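# Turn the red roof piece to rest on its base

## Task

Reorient the red roof-shaped piece so that it sits on its base side. It must stay that way on its own, with no gripper holding or propping it. Finish by opening the gripper and pulling the arm away.

## Robot and tools

Robot: two arms, left_arm and right_arm, each with a parallel two-finger gripper. Despite the names, left_arm sits on the +y side of the table and right_arm on the -y side. Their mounting bases are at left_arm (+0.027, +0.294, 0) and right_arm (+0.029, -0.309, 0) in the scene frame, slightly yawed. Any mounting plates and the metal frame behind the arms are fixed obstacles.

Scene frame: the origin is on the tabletop between the arms. +z is up, +x points out over the table, +y is toward left_arm. Positions are in metres. Quaternions are written w first (qw, qx, qy, qz). The gripper's fingers point along its own +z axis and close along its own y axis. end_effector_position is the point between the finger pads, about 1 cm short of the tips.

Row format, used by every motion call: 16 numbers. The first 8 are left_arm's x, y, z, qw, qx, qy, qz, opening. The next 8 are the same for right_arm. Both arms are always included, even if only one moves. x, y, z and the quaternion form an absolute target pose in the scene frame, not an offset. Opening runs from -1 (closed) to +1 (fully open, 0.094 m). Optionally, 12 more numbers from 0 to 1 can follow: stiffness scales for each joint, left_arm's six then right_arm's six. Each scale multiplies that joint's position gain and stays in effect until changed.

To keep an arm still, resend its last reported pose and the opening it should have. To hold an orientation steady, repeat the same quaternion in every call rather than copying a reported one that may have drifted.

execute_actions(actions): a list of up to 15 actions. Each action is a table of up to 15 rows, one per 1/30 s control step. A short table holds its last row for the remainder of the action's 15 steps, so one action lasts 0.5 s. An empty list just returns the current state and images. An action is rejected for both arms if a target lies more than 0.6 m from that gripper's current position along any of the gripper's own axes. If the first action is malformed or fails this check, nothing in the call runs.

move(target, speed, blocking): drives both grippers in straight lines toward the absolute poses in one 16-number row. Both paths finish together and take 0.5 to 10 s; any path still unfinished at 10 s stops short of its target. speed is the top path speed in m/s, from 0.002 to 0.5, default 0.25. Rotation is capped at twice that value in rad/s. Opening values take effect at the start. Paths do not avoid obstacles or the other arm, and the real gripper may lag behind or overshoot, especially when the arm is stretched out. With blocking=false the call returns after 0.5 s while the motion continues. Further motion calls are then refused until wait or stop shows the move has ended.

wait(seconds): 0 to 10 s; each arm holds its last command. stop(): brakes a running move; the fingers keep moving. zoom_image(camera, region=[x0,y0,x1,y1]): a closer view of the latest image, at most 504x504 px. Cameras are cam_head_left, cam_head_right, cam_high, cam_low, cam_left_wrist, cam_right_wrist, all 672x504. read_manual gives licence text only. finished_scene(scene) ends the scene and reports success. Send it only after the piece is resting by itself and the gripper has let go and moved away.

Controller behaviour: on each step the commanded pose is clipped to within 70 mm and 16 degrees of the measured pose. Inverse kinematics then favours position over orientation. Far targets can need several actions. Arms often stop a centimetre or more from the target, usually low. Joint ranges (rad): waist ±2.880, shoulder 0 to 3.142, elbow 0 to 3.019, wrist pitch -1.693 to 1.571, wrist yaw ±1.571, wrist roll ±2.094.

Reading results: the state line gives each gripper's position and quaternion. Reported hand positions can be off, more so at long reach. "Hand target" is the pose the controller is currently heading for. grip_measured is the finger opening on the command scale, accurate to about 1 mm. Joint positions end with the opening in metres. Joint torques are noisy and offset. Step readings list positions at some control steps; HELD marks steps where that arm was held back. A move adds a "move:" line giving the ending (done, off_target, moving, held, fault), any limits applied (paced = target clipped; held = some steps blocked, after which the arm can move faster than speed), and each gripper's distance from its target. "pose unreachable" means a clearance check changed or blocked that arm's command. FAULT lines mark an arm stop. MOTOR HOT appears from 85 °C. At 100 °C the arm drops its load and goes limp until it cools.

Gripping: command an opening about 0.03 below grip_measured for a firm hold, or less below for a lighter one. Pads push up to about 50 to 62 N. Brief outside tugs on held parts or pushes on loose objects can happen.

Avoid: knocking anything off the table, which fails the task. Also avoid arms colliding or pressing on each other, fast impacts, and targets set deep past a contact point. Prefer short, smooth motions; the simulation keeps running while you think.

Each tool is called in YAML: its name, and indented under it one key for each argument.

## Session

execute_actions:
  actions: []

Scene clock: 0.00 s.
left_arm: end_effector_position=(+0.4395, +0.8889, +0.3975) grip_measured=+1.000 end_effector_quat_wxyz=(+0.653, -0.193, +0.690, -0.246) | right_arm: end_effector_position=(+0.2209, +0.2644, +0.1439) grip_measured=+1.000 end_effector_quat_wxyz=(-0.242, +0.790, -0.192, -0.529)
Joint positions: left_arm=[ 1.299  1.888  1.731  0.062  1.281 -0.542  0.094] | right_arm=[ 0.827  1.941  1.429 -0.847 -1.234 -1.538  0.094]
Joint velocities: left_arm=[-0.005 -0.005 -0.012 -0.022 -0.095 -0.007  0.   ] | right_arm=[ 0.005 -0.024 -0.027 -0.007  0.051  0.022  0.   ]
Joint torques (N m, as the arm reports them, + toward a larger angle): no reading
Hand target (left_arm): +0.440, +0.891, +0.411; +0.659, -0.182, +0.690, -0.238
Hand target (right_arm): +0.225, +0.271, +0.155; -0.254, +0.792, -0.183, -0.525
Joint stiffness scale: left_arm=[1. 1. 1. 1. 1. 1.] | right_arm=[1. 1. 1. 1. 1. 1.]

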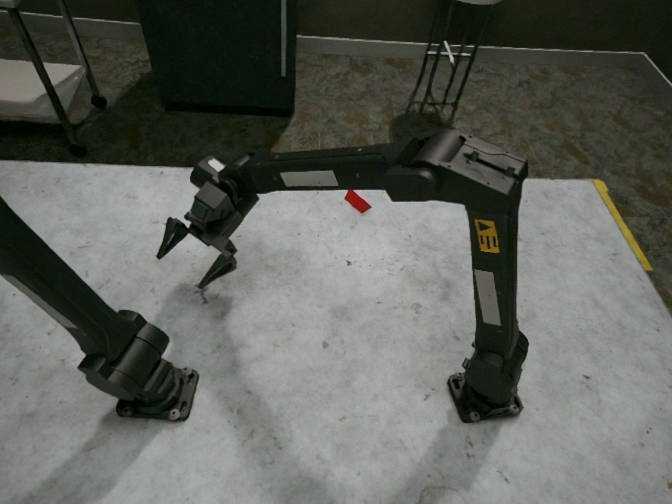

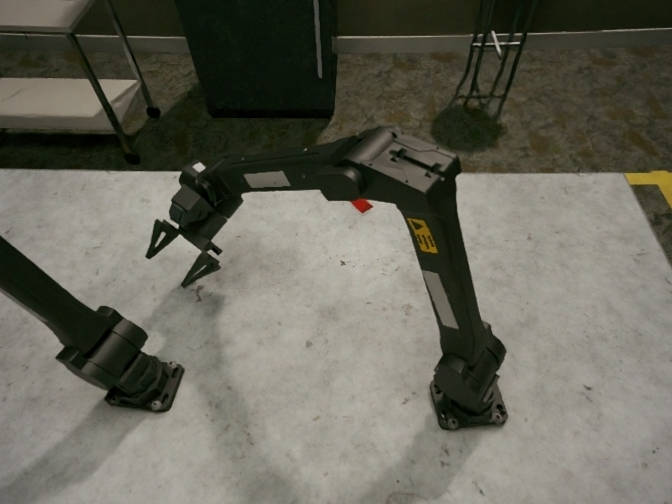

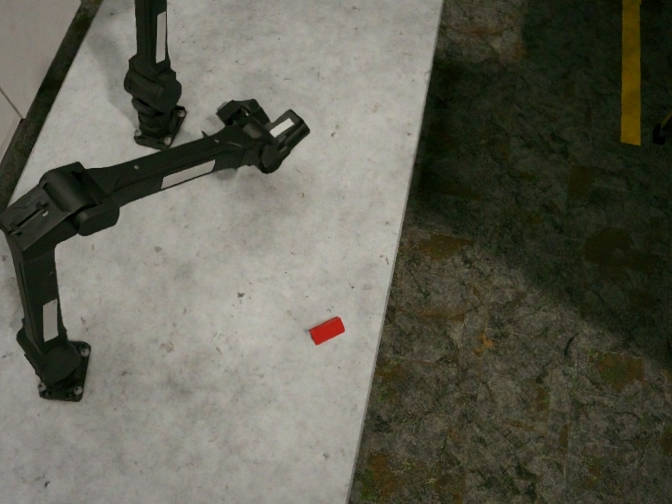

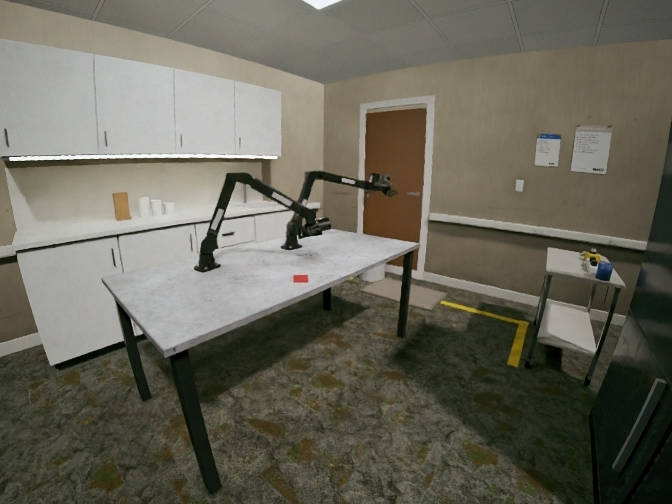

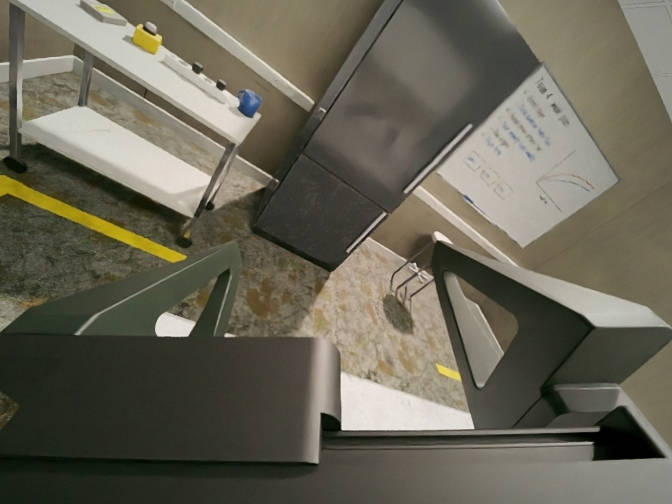

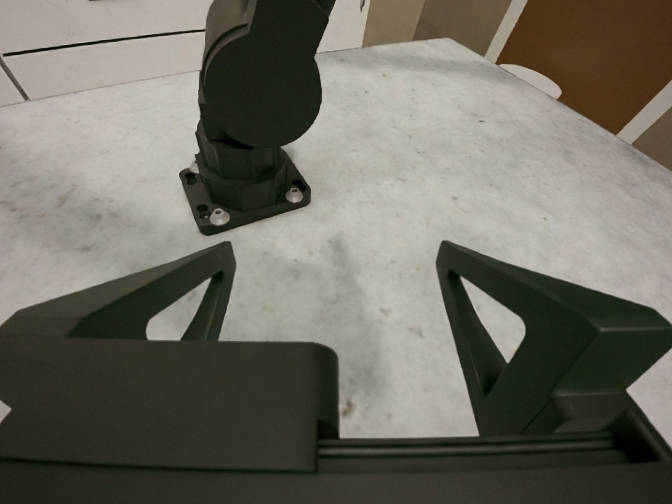

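move:
  target: [0.4395,0.8889,0.3975,0.653,-0.193,0.69,-0.246,1,0.5,-0.1,0.22,0,-0.2,0.98,0,1]
  speed: 0.4

zoom_image:
  camera: "cam_head_left"
  region: [300,150,420,240]

zoom_image:
  camera: "cam_high"
  region: [280,290,380,365]

zoom_image:
  camera: "cam_low"
  region: [270,255,330,300]

Scene clock: 11.50 s.
left_arm: end_effector_position=(+0.4395, +0.8889, +0.3975) grip_measured=+1.000 end_effector_quat_wxyz=(+0.653, -0.193, +0.690, -0.246) | right_arm: end_effector_position=(+0.4889, -0.1016, +0.2036) grip_measured=+1.000 end_effector_quat_wxyz=(-0.010, -0.210, +0.978, -0.005)
Joint positions: left_arm=[ 1.299  1.888  1.731  0.062  1.281 -0.542  0.094] | right_arm=[ 0.276  1.682  1.551 -1.462  0.006  0.004  0.094]
Joint velocities: left_arm=[-0.024 -0.005  0.012 -0.002 -0.051  0.051  0.   ] | right_arm=[-0.005  0.005 -0.002 -0.007 -0.037  0.051  0.   ]
Joint torques (N m, as the arm reports them, + toward a larger angle): left_arm=[  0.76 -23.83   9.71   2.36   0.15   0.01] | right_arm=[  0.75 -14.18  16.04  -0.78   0.17   0.25]
Hand target (left_arm): +0.440, +0.889, +0.397; +0.653, -0.193, +0.690, -0.246
Hand target (right_arm): +0.504, -0.097, +0.218; +0.005, -0.200, +0.980, -0.004
Off the commanded pose (left_arm): 0.000 m, 0 deg.
Off the commanded pose (right_arm): 0.020 m, 2 deg.
Joint stiffness scale: left_arm=[1. 1. 1. 1. 1. 1.] | right_arm=[1. 1. 1. 1. 1. 1.]
move: off_target (right_arm)
camera_calibration (this result's frames):
cam_right_wrist: T_world_to_cam=[[0.405607, -0.914031, -0.00556601, -0.288167], [-0.729718, -0.327472, 0.600227, 0.208993], [-0.550449, -0.239395, -0.79981, 0.533891], [0, 0, 0, 1]] pos_world=[0.563268, -0.0671429, 0.299964]

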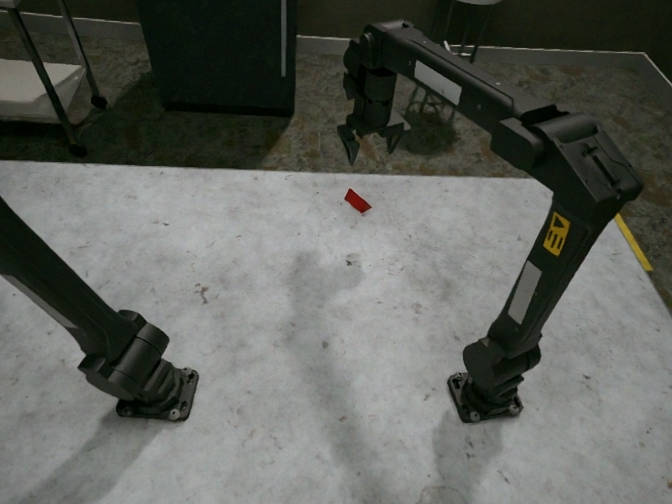

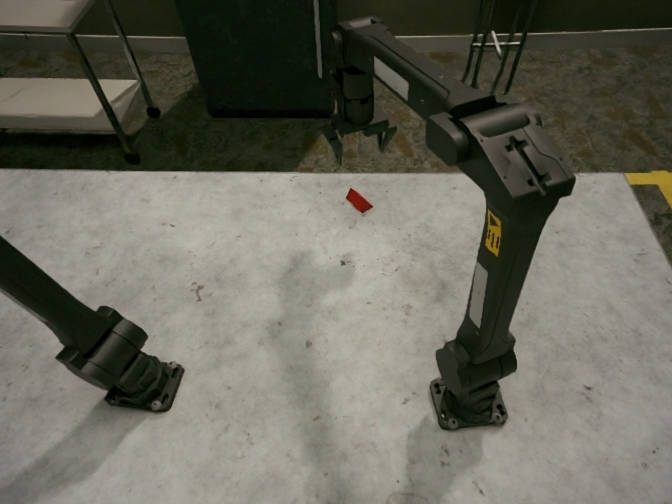

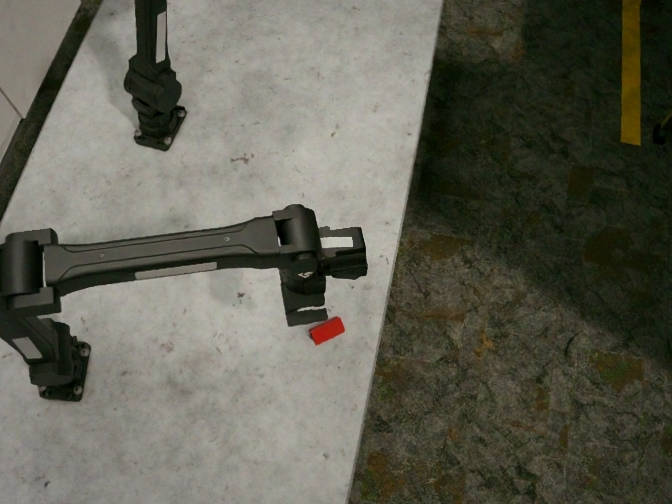

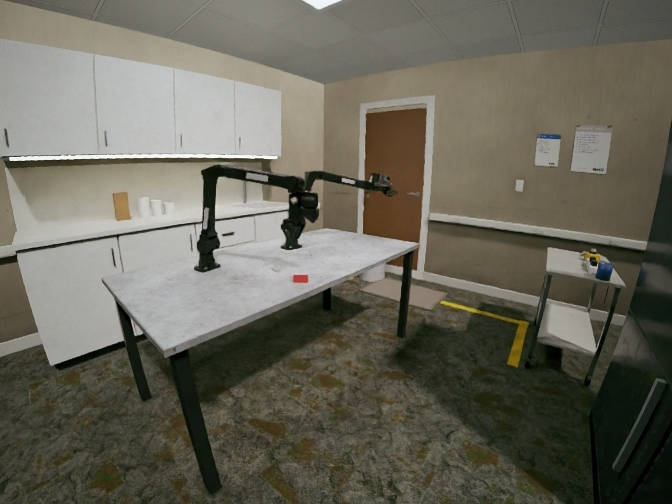

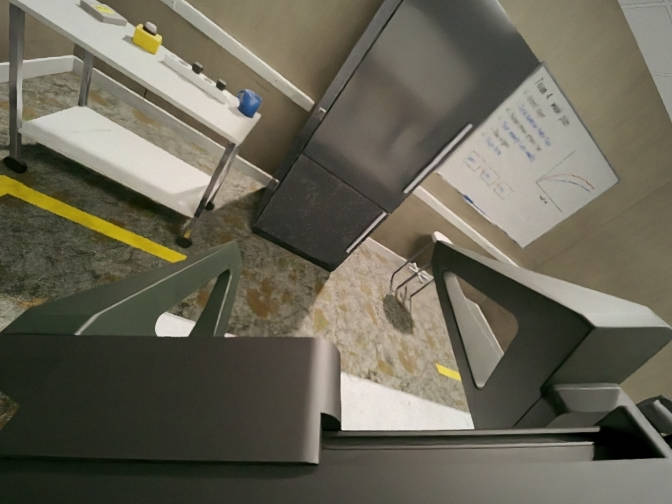

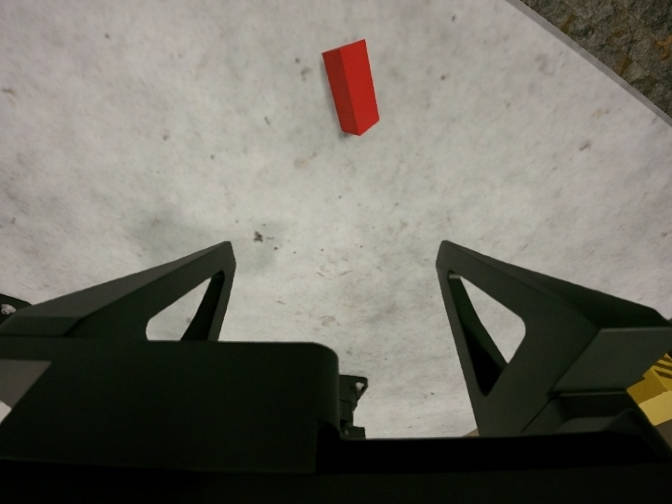

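Region (300, 150, 420, 240) of cam_head_left's 672x504 image, scaled by 4.200, with more detail than that image has; it fills the top 378 rows of this view, and the rest is white.

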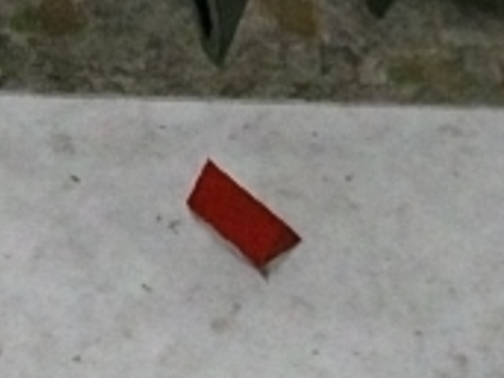

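Region (280, 290, 380, 365) of cam_high's 672x504 image, scaled by 5.040, with more detail than that image has; it fills the top 378 rows of this view, and the rest is white.

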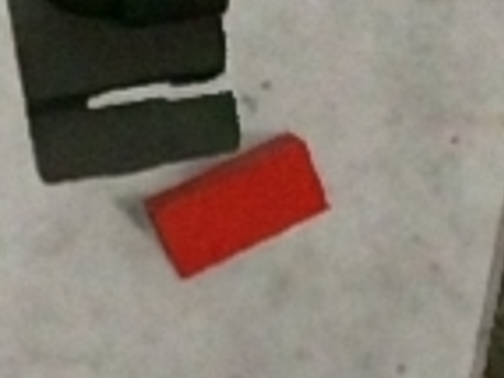

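Region (270, 255, 330, 300) of cam_low's 672x504 image, scaled by 8.400, with more detail than that image has; it fills the top 378 rows of this view, and the rest is white.

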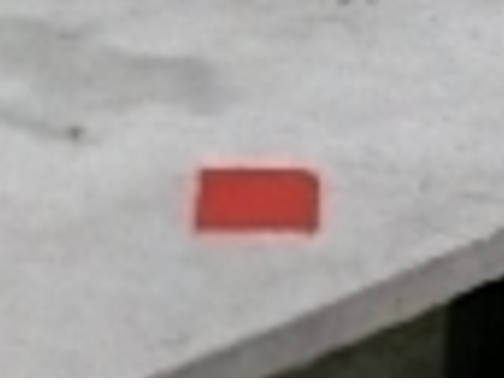

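zoom_image:
  camera: "cam_right_wrist"
  region: [280,20,440,150]

move:
  target: [0.4395,0.8889,0.3975,0.653,-0.193,0.69,-0.246,1,0.44,-0.145,0.07,0.755,-0.187,0.579,0.245,1]
  speed: 0.3

Region (280, 20, 440, 150) of cam_right_wrist's 672x504 image, scaled by 3.150, with more detail than that image has; it fills the top 410 rows of this view, and the rest is white.

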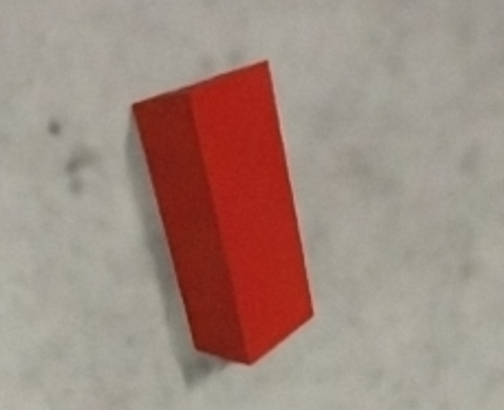

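Scene clock: 20.03 s.
left_arm: end_effector_position=(+0.4395, +0.8889, +0.3975) grip_measured=+1.000 end_effector_quat_wxyz=(+0.653, -0.193, +0.690, -0.246) | right_arm: end_effector_position=(+0.4419, -0.1428, +0.0713) grip_measured=+1.000 end_effector_quat_wxyz=(+0.657, -0.240, +0.678, +0.226)
Joint positions: left_arm=[ 1.299  1.888  1.731  0.062  1.281 -0.542  0.094] | right_arm=[ 0.062  1.926  0.338  1.551 -0.459 -0.025  0.094]
Joint velocities: left_arm=[ 0.005  0.005 -0.007 -0.012  0.022  0.022  0.   ] | right_arm=[ 0.015 -0.005 -0.017 -0.002 -0.022  0.007  0.   ]
Joint torques (N m, as the arm reports them, + toward a larger angle): left_arm=[  0.72 -23.49   9.69   2.21   0.18   0.02] | right_arm=[-0.23 -8.91  1.53  2.58 -0.19 -0.01]
Hand target (left_arm): +0.440, +0.889, +0.397; +0.653, -0.193, +0.690, -0.246
Hand target (right_arm): +0.442, -0.146, +0.070; +0.661, -0.242, +0.675, +0.221
Off the commanded pose (left_arm): 0.000 m, 0 deg.
Off the commanded pose (right_arm): 0.003 m, 17 deg; orientation clipped at the last step of the last action.
Joint stiffness scale: left_arm=[1. 1. 1. 1. 1. 1.] | right_arm=[1. 1. 1. 1. 1. 1.]
joint sent to its limit (right arm) — the command would take joint 4 (wrist pitch) past its upper limit, so that joint was sent only as far as its limit.
move: off_target (right_arm); limits=paced
camera_calibration (this result's frames):
cam_right_wrist: T_world_to_cam=[[0.631124, -0.775675, 0.00329378, -0.388046], [-0.470746, -0.386388, -0.79316, 0.217207], [0.616507, 0.499031, -0.609005, -0.031466], [0, 0, 0, 1]] pos_world=[0.366554, -0.201369, 0.154395]

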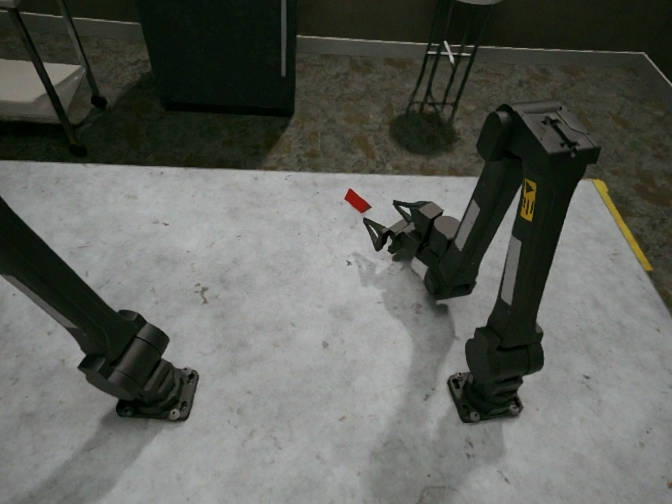

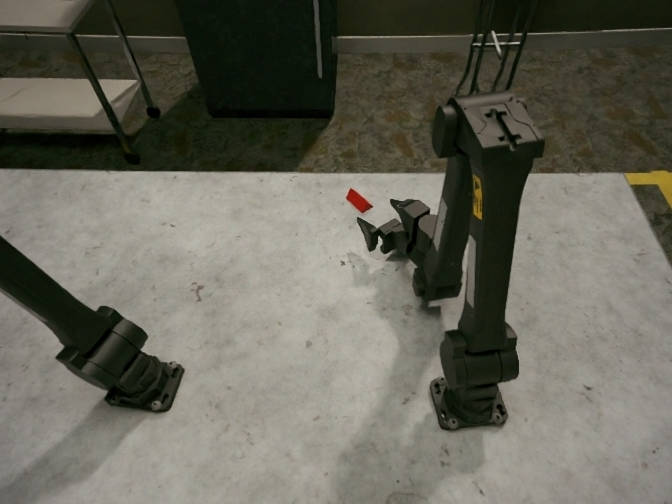

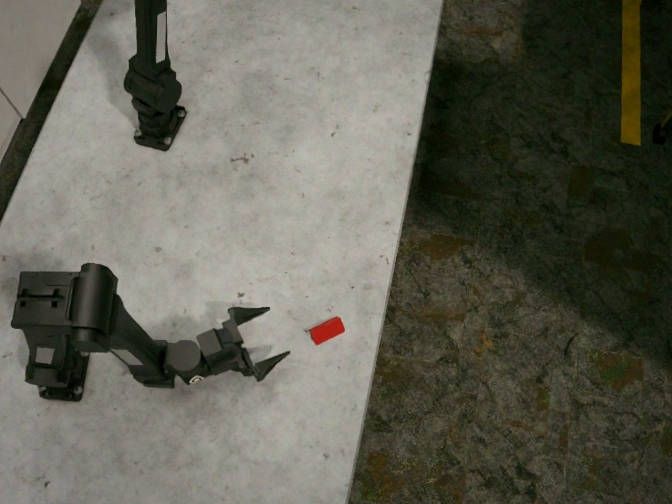

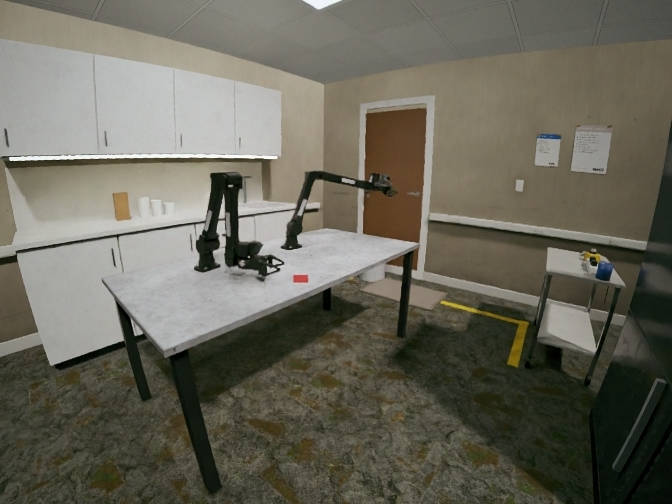

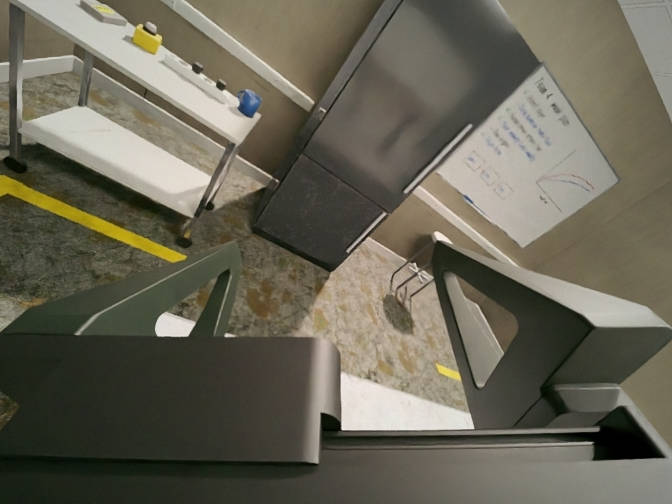

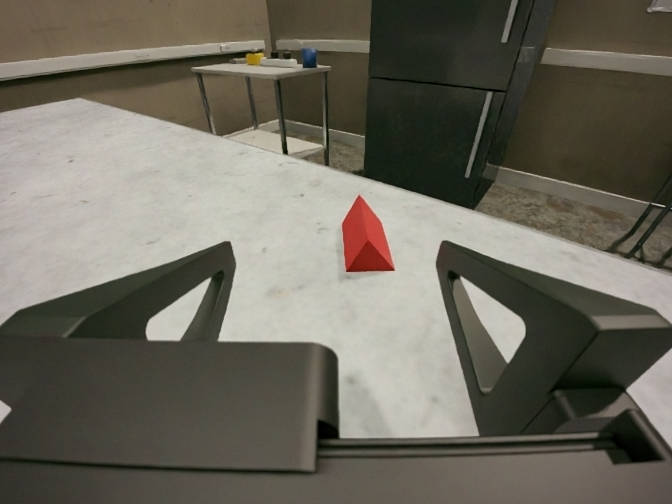

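zoom_image:
  camera: "cam_right_wrist"
  region: [320,185,420,285]

Region (320, 185, 420, 285) of cam_right_wrist's 672x504 image, scaled by 5.040, with more detail than that image has.

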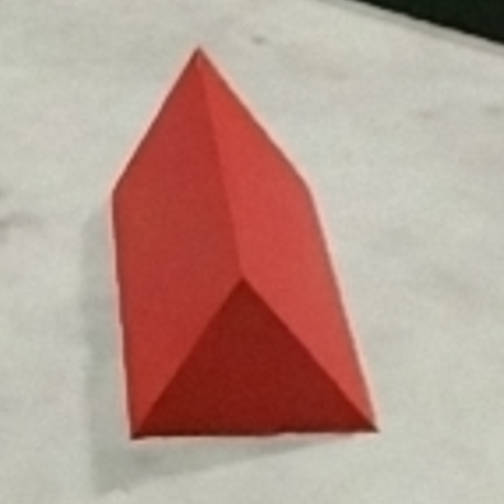

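move:
  target: [0.4395,0.8889,0.3975,0.653,-0.193,0.69,-0.246,1,0.5,-0.12,0.16,0,-0.3,0.95,0,1]
  speed: 0.4

move:
  target: [0.4395,0.8889,0.3975,0.653,-0.193,0.69,-0.246,1,0.55,-0.12,0.14,0,-0.899,0.438,0,1]
  speed: 0.4

move:
  target: [0.4395,0.8889,0.3975,0.653,-0.193,0.69,-0.246,1,0.575,-0.135,0.065,0.235,-0.758,0.369,0.483,1]
  speed: 0.3

Scene clock: 40.73 s.
left_arm: end_effector_position=(+0.4395, +0.8889, +0.3975) grip_measured=+1.000 end_effector_quat_wxyz=(+0.653, -0.193, +0.690, -0.246) | right_arm: end_effector_position=(+0.4850, -0.1272, +0.1482) grip_measured=+1.000 end_effector_quat_wxyz=(-0.014, -0.299, +0.954, +0.011)
Joint positions: left_arm=[ 1.299  1.888  1.731  0.062  1.281 -0.542  0.094] | right_arm=[ 0.222  1.68   1.4   -1.318 -0.023 -0.235  0.094]
Joint velocities: left_arm=[-0.005 -0.015 -0.002 -0.022  0.022 -0.007  0.   ] | right_arm=[-0.005  0.005 -0.002  0.002  0.037  0.081  0.   ]
Joint torques (N m, as the arm reports them, + toward a larger angle): left_arm=[  0.64 -23.85   9.65   2.24   0.15   0.01] | right_arm=[  1.82 -14.31  15.38  -0.83   0.12   0.16]
Hand target (left_arm): +0.440, +0.889, +0.397; +0.653, -0.193, +0.690, -0.246
Hand target (right_arm): +0.499, -0.119, +0.161; -0.001, -0.297, +0.955, +0.010
Off the commanded pose (left_arm): 0.000 m, 0 deg.
Off the commanded pose (right_arm): 0.020 m, 2 deg.
Joint stiffness scale: left_arm=[1. 1. 1. 1. 1. 1.] | right_arm=[1. 1. 1. 1. 1. 1.]
move: off_target (right_arm)
camera_calibration (this result's frames):
cam_right_wrist: T_world_to_cam=[[0.565119, -0.823988, -0.0410371, -0.370911], [-0.646383, -0.473125, 0.598616, 0.17233], [-0.512668, -0.311764, -0.799984, 0.453815], [0, 0, 0, 1]] pos_world=[0.553657, -0.0826096, 0.244664]

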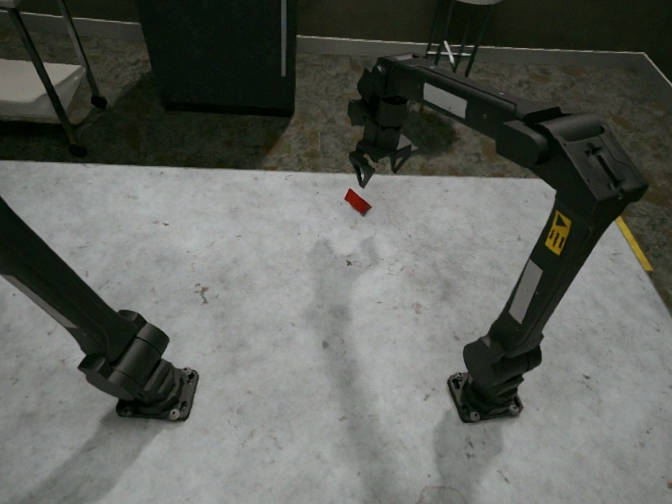

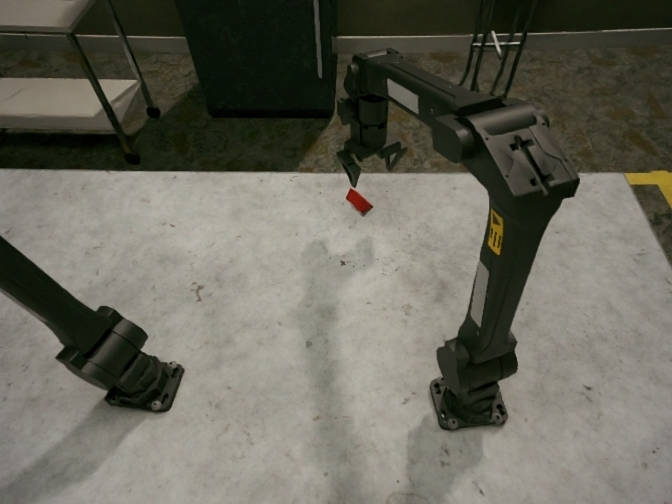

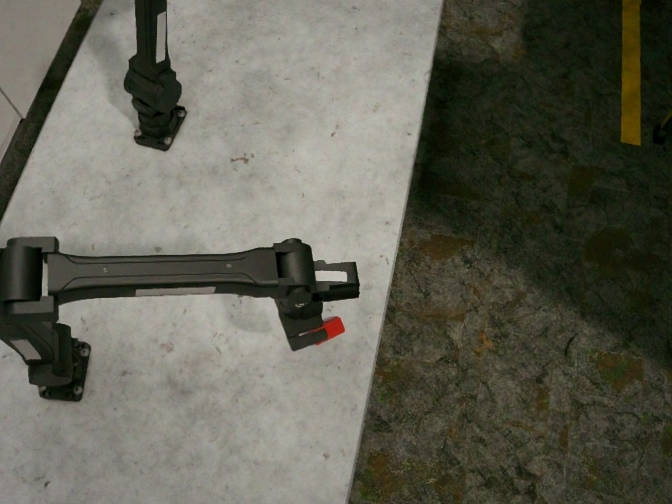

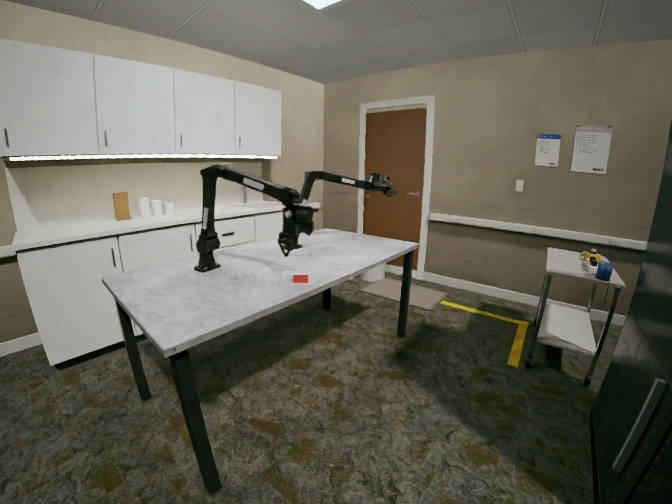

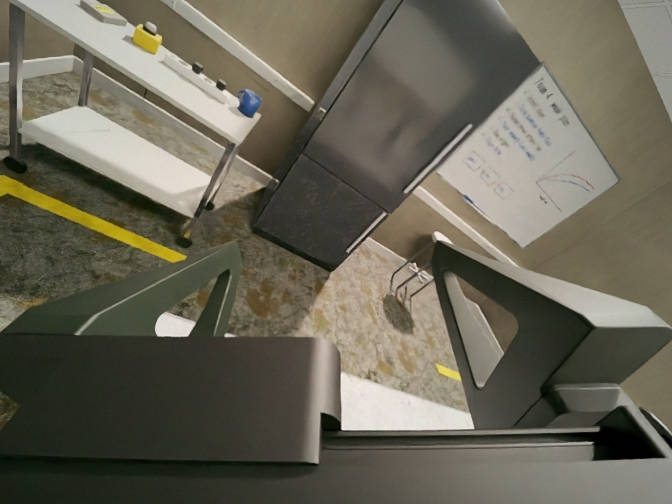

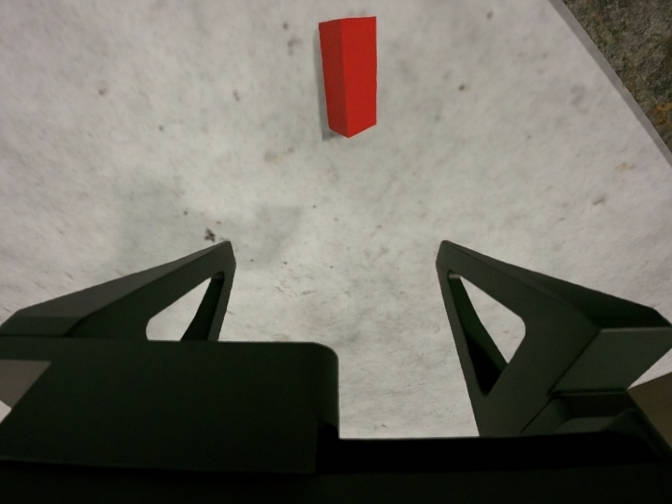

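Scene clock: 43.43 s.
left_arm: end_effector_position=(+0.4395, +0.8889, +0.3975) grip_measured=+1.000 end_effector_quat_wxyz=(+0.653, -0.193, +0.690, -0.246) | right_arm: end_effector_position=(+0.5302, -0.1215, +0.1315) grip_measured=+1.000 end_effector_quat_wxyz=(+0.011, +0.897, -0.442, -0.009)
Joint positions: left_arm=[ 1.299  1.888  1.731  0.062  1.281 -0.542  0.094] | right_arm=[ 0.209  1.804  1.522 -1.318  0.002 -1.866  0.094]
Joint velocities: left_arm=[-0.005 -0.015 -0.007  0.012 -0.037  0.007  0.   ] | right_arm=[-0.024 -0.005 -0.012 -0.002  0.066 -0.007  0.   ]
Joint torques (N m, as the arm reports them, + toward a larger angle): left_arm=[  0.43 -23.99   9.58   2.32   0.17   0.01] | right_arm=[ -0.3  -15.74  15.31  -0.68  -0.1   -0.14]
Hand target (left_arm): +0.440, +0.889, +0.397; +0.653, -0.193, +0.690, -0.246
Hand target (right_arm): +0.549, -0.120, +0.141; -0.000, +0.899, -0.438, +0.001
Off the commanded pose (left_arm): 0.000 m, 0 deg.
Off the commanded pose (right_arm): 0.022 m, 2 deg.
Joint stiffness scale: left_arm=[1. 1. 1. 1. 1. 1.] | right_arm=[1. 1. 1. 1. 1. 1.]
move: off_target (right_arm)
camera_calibration (this result's frames):
cam_right_wrist: T_world_to_cam=[[0.795676, 0.604421, -0.0396852, -0.341313], [0.512154, -0.636337, 0.576865, -0.416955], [0.323416, -0.479323, -0.815875, 0.00386925], [0, 0, 0, 1]] pos_world=[0.483869, -0.0571724, 0.230139]

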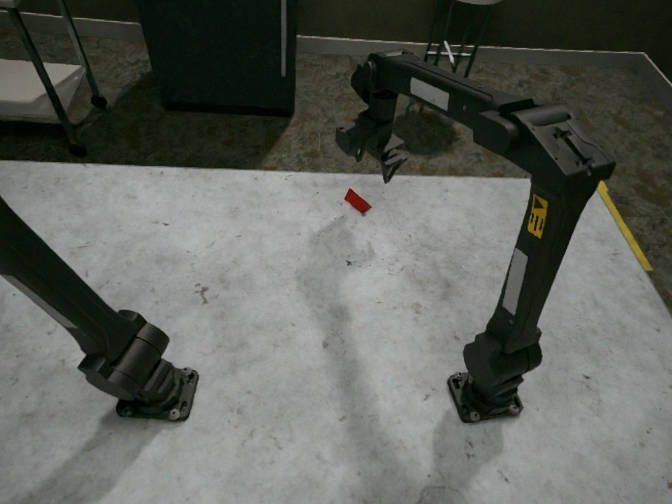

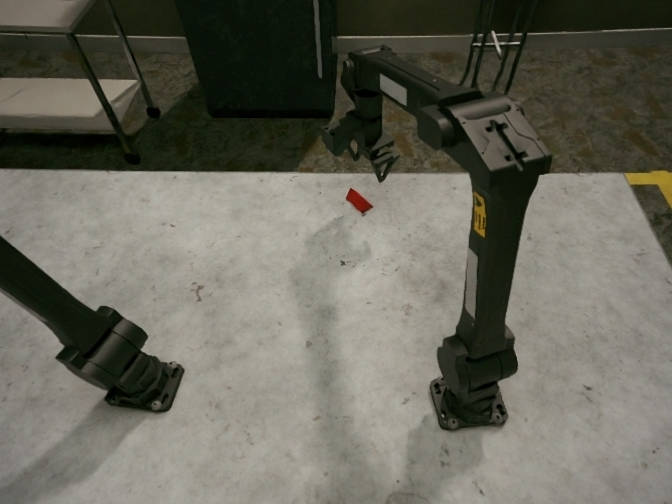

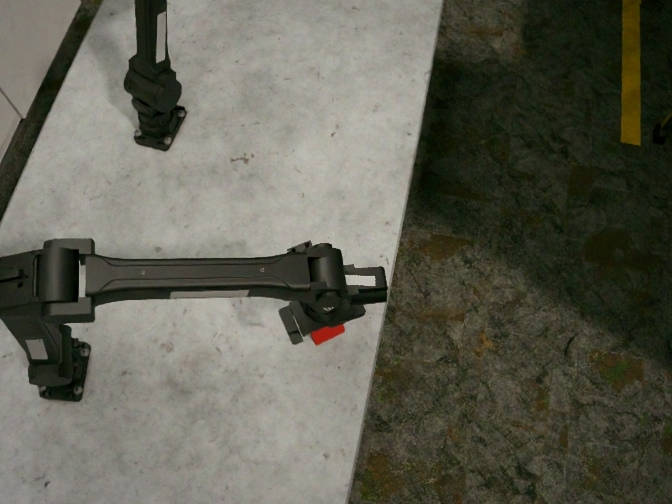

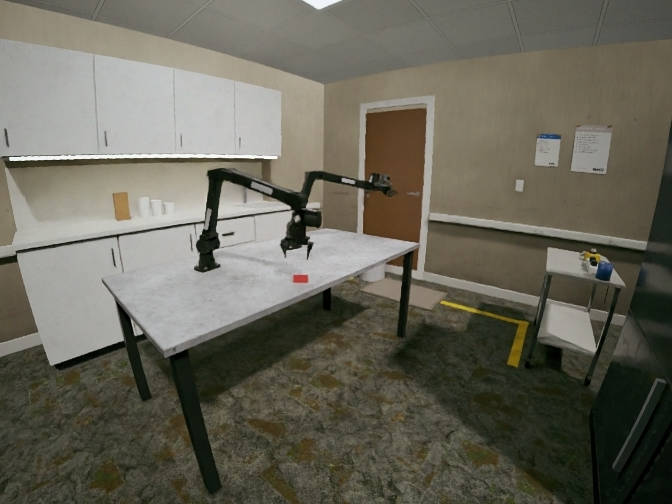

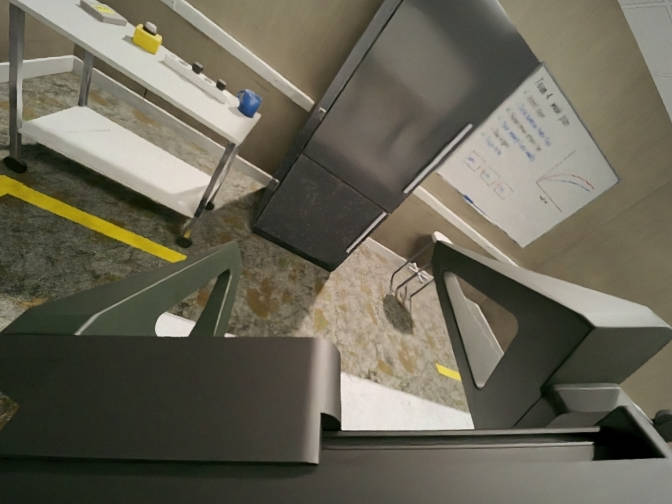

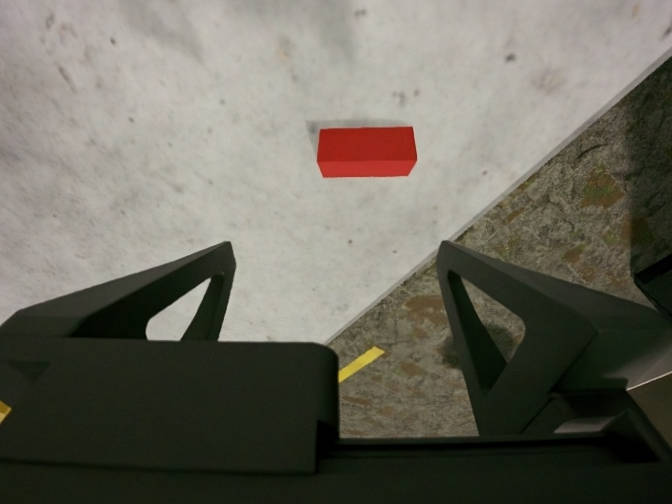

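Scene clock: 45.73 s.
left_arm: end_effector_position=(+0.4395, +0.8889, +0.3975) grip_measured=+1.000 end_effector_quat_wxyz=(+0.653, -0.193, +0.690, -0.246) | right_arm: end_effector_position=(+0.5622, -0.1354, +0.0595) grip_measured=+1.000 end_effector_quat_wxyz=(-0.214, +0.726, -0.507, -0.413)
Joint positions: left_arm=[ 1.299  1.888  1.731  0.062  1.281 -0.542  0.094] | right_arm=[-0.069  2.197  1.718 -1.608 -0.859 -2.083  0.094]
Joint velocities: left_arm=[-0.005 -0.024 -0.002 -0.012 -0.066 -0.007  0.   ] | right_arm=[-0.015 -0.005  0.012 -0.002  0.007  0.022  0.   ]
Joint torques (N m, as the arm reports them, + toward a larger angle): left_arm=[  1.11 -23.8    9.62   2.4    0.12   0.01] | right_arm=[ -0.09 -19.92  12.86  -1.92  -0.59  -0.08]
Hand target (left_arm): +0.440, +0.889, +0.397; +0.653, -0.193, +0.690, -0.246
Hand target (right_arm): +0.576, -0.136, +0.066; -0.224, +0.731, -0.500, -0.406
Off the commanded pose (left_arm): 0.000 m, 0 deg.
Off the commanded pose (right_arm): 0.014 m, 18 deg; orientation clipped at the last step of the last action.
Joint stiffness scale: left_arm=[1. 1. 1. 1. 1. 1.] | right_arm=[1. 1. 1. 1. 1. 1.]
joint sent to its limit (right arm) — the command would take joint 6 (wrist roll) past its lower limit, so that joint was sent only as far as its limit.
move: off_target (right_arm); limits=paced
camera_calibration (this result's frames):
cam_right_wrist: T_world_to_cam=[[0.908156, 0.401319, -0.119142, -0.447213], [0.344264, -0.877873, -0.332898, -0.284855], [-0.23819, 0.261307, -0.935406, 0.351237], [0, 0, 0, 1]] pos_world=[0.587866, -0.162372, 0.18044]

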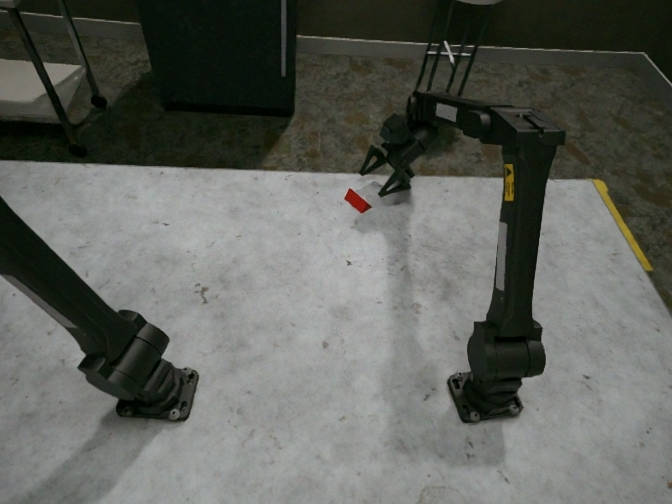

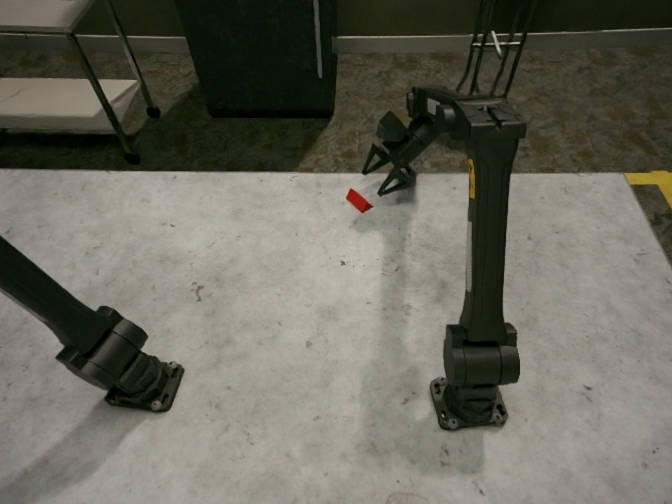

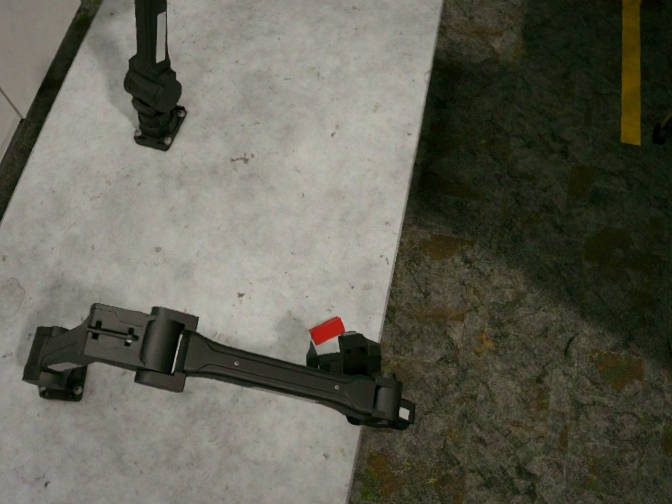

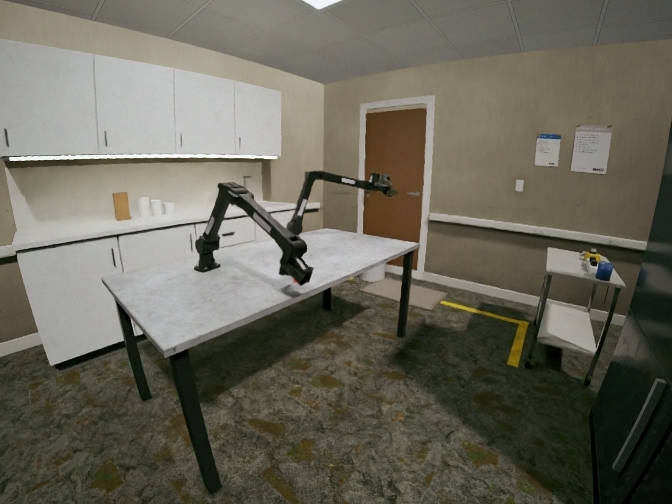

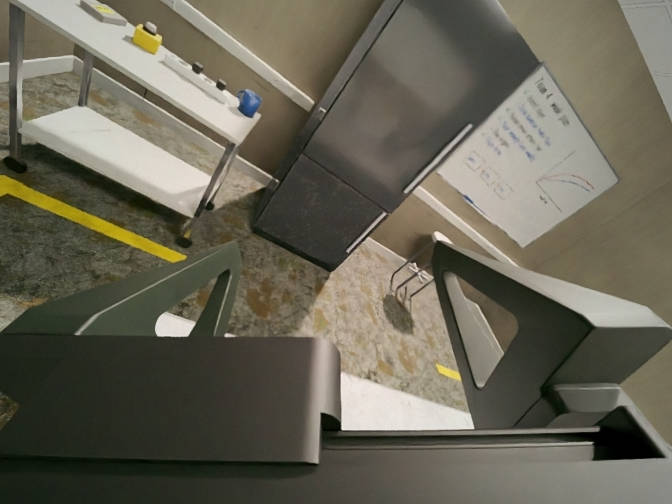

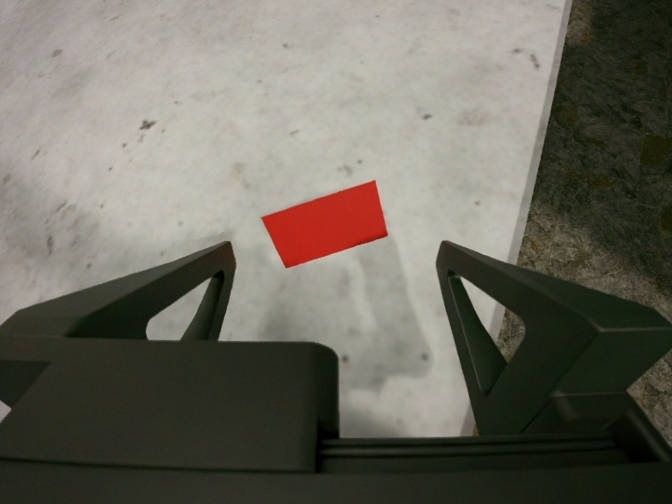

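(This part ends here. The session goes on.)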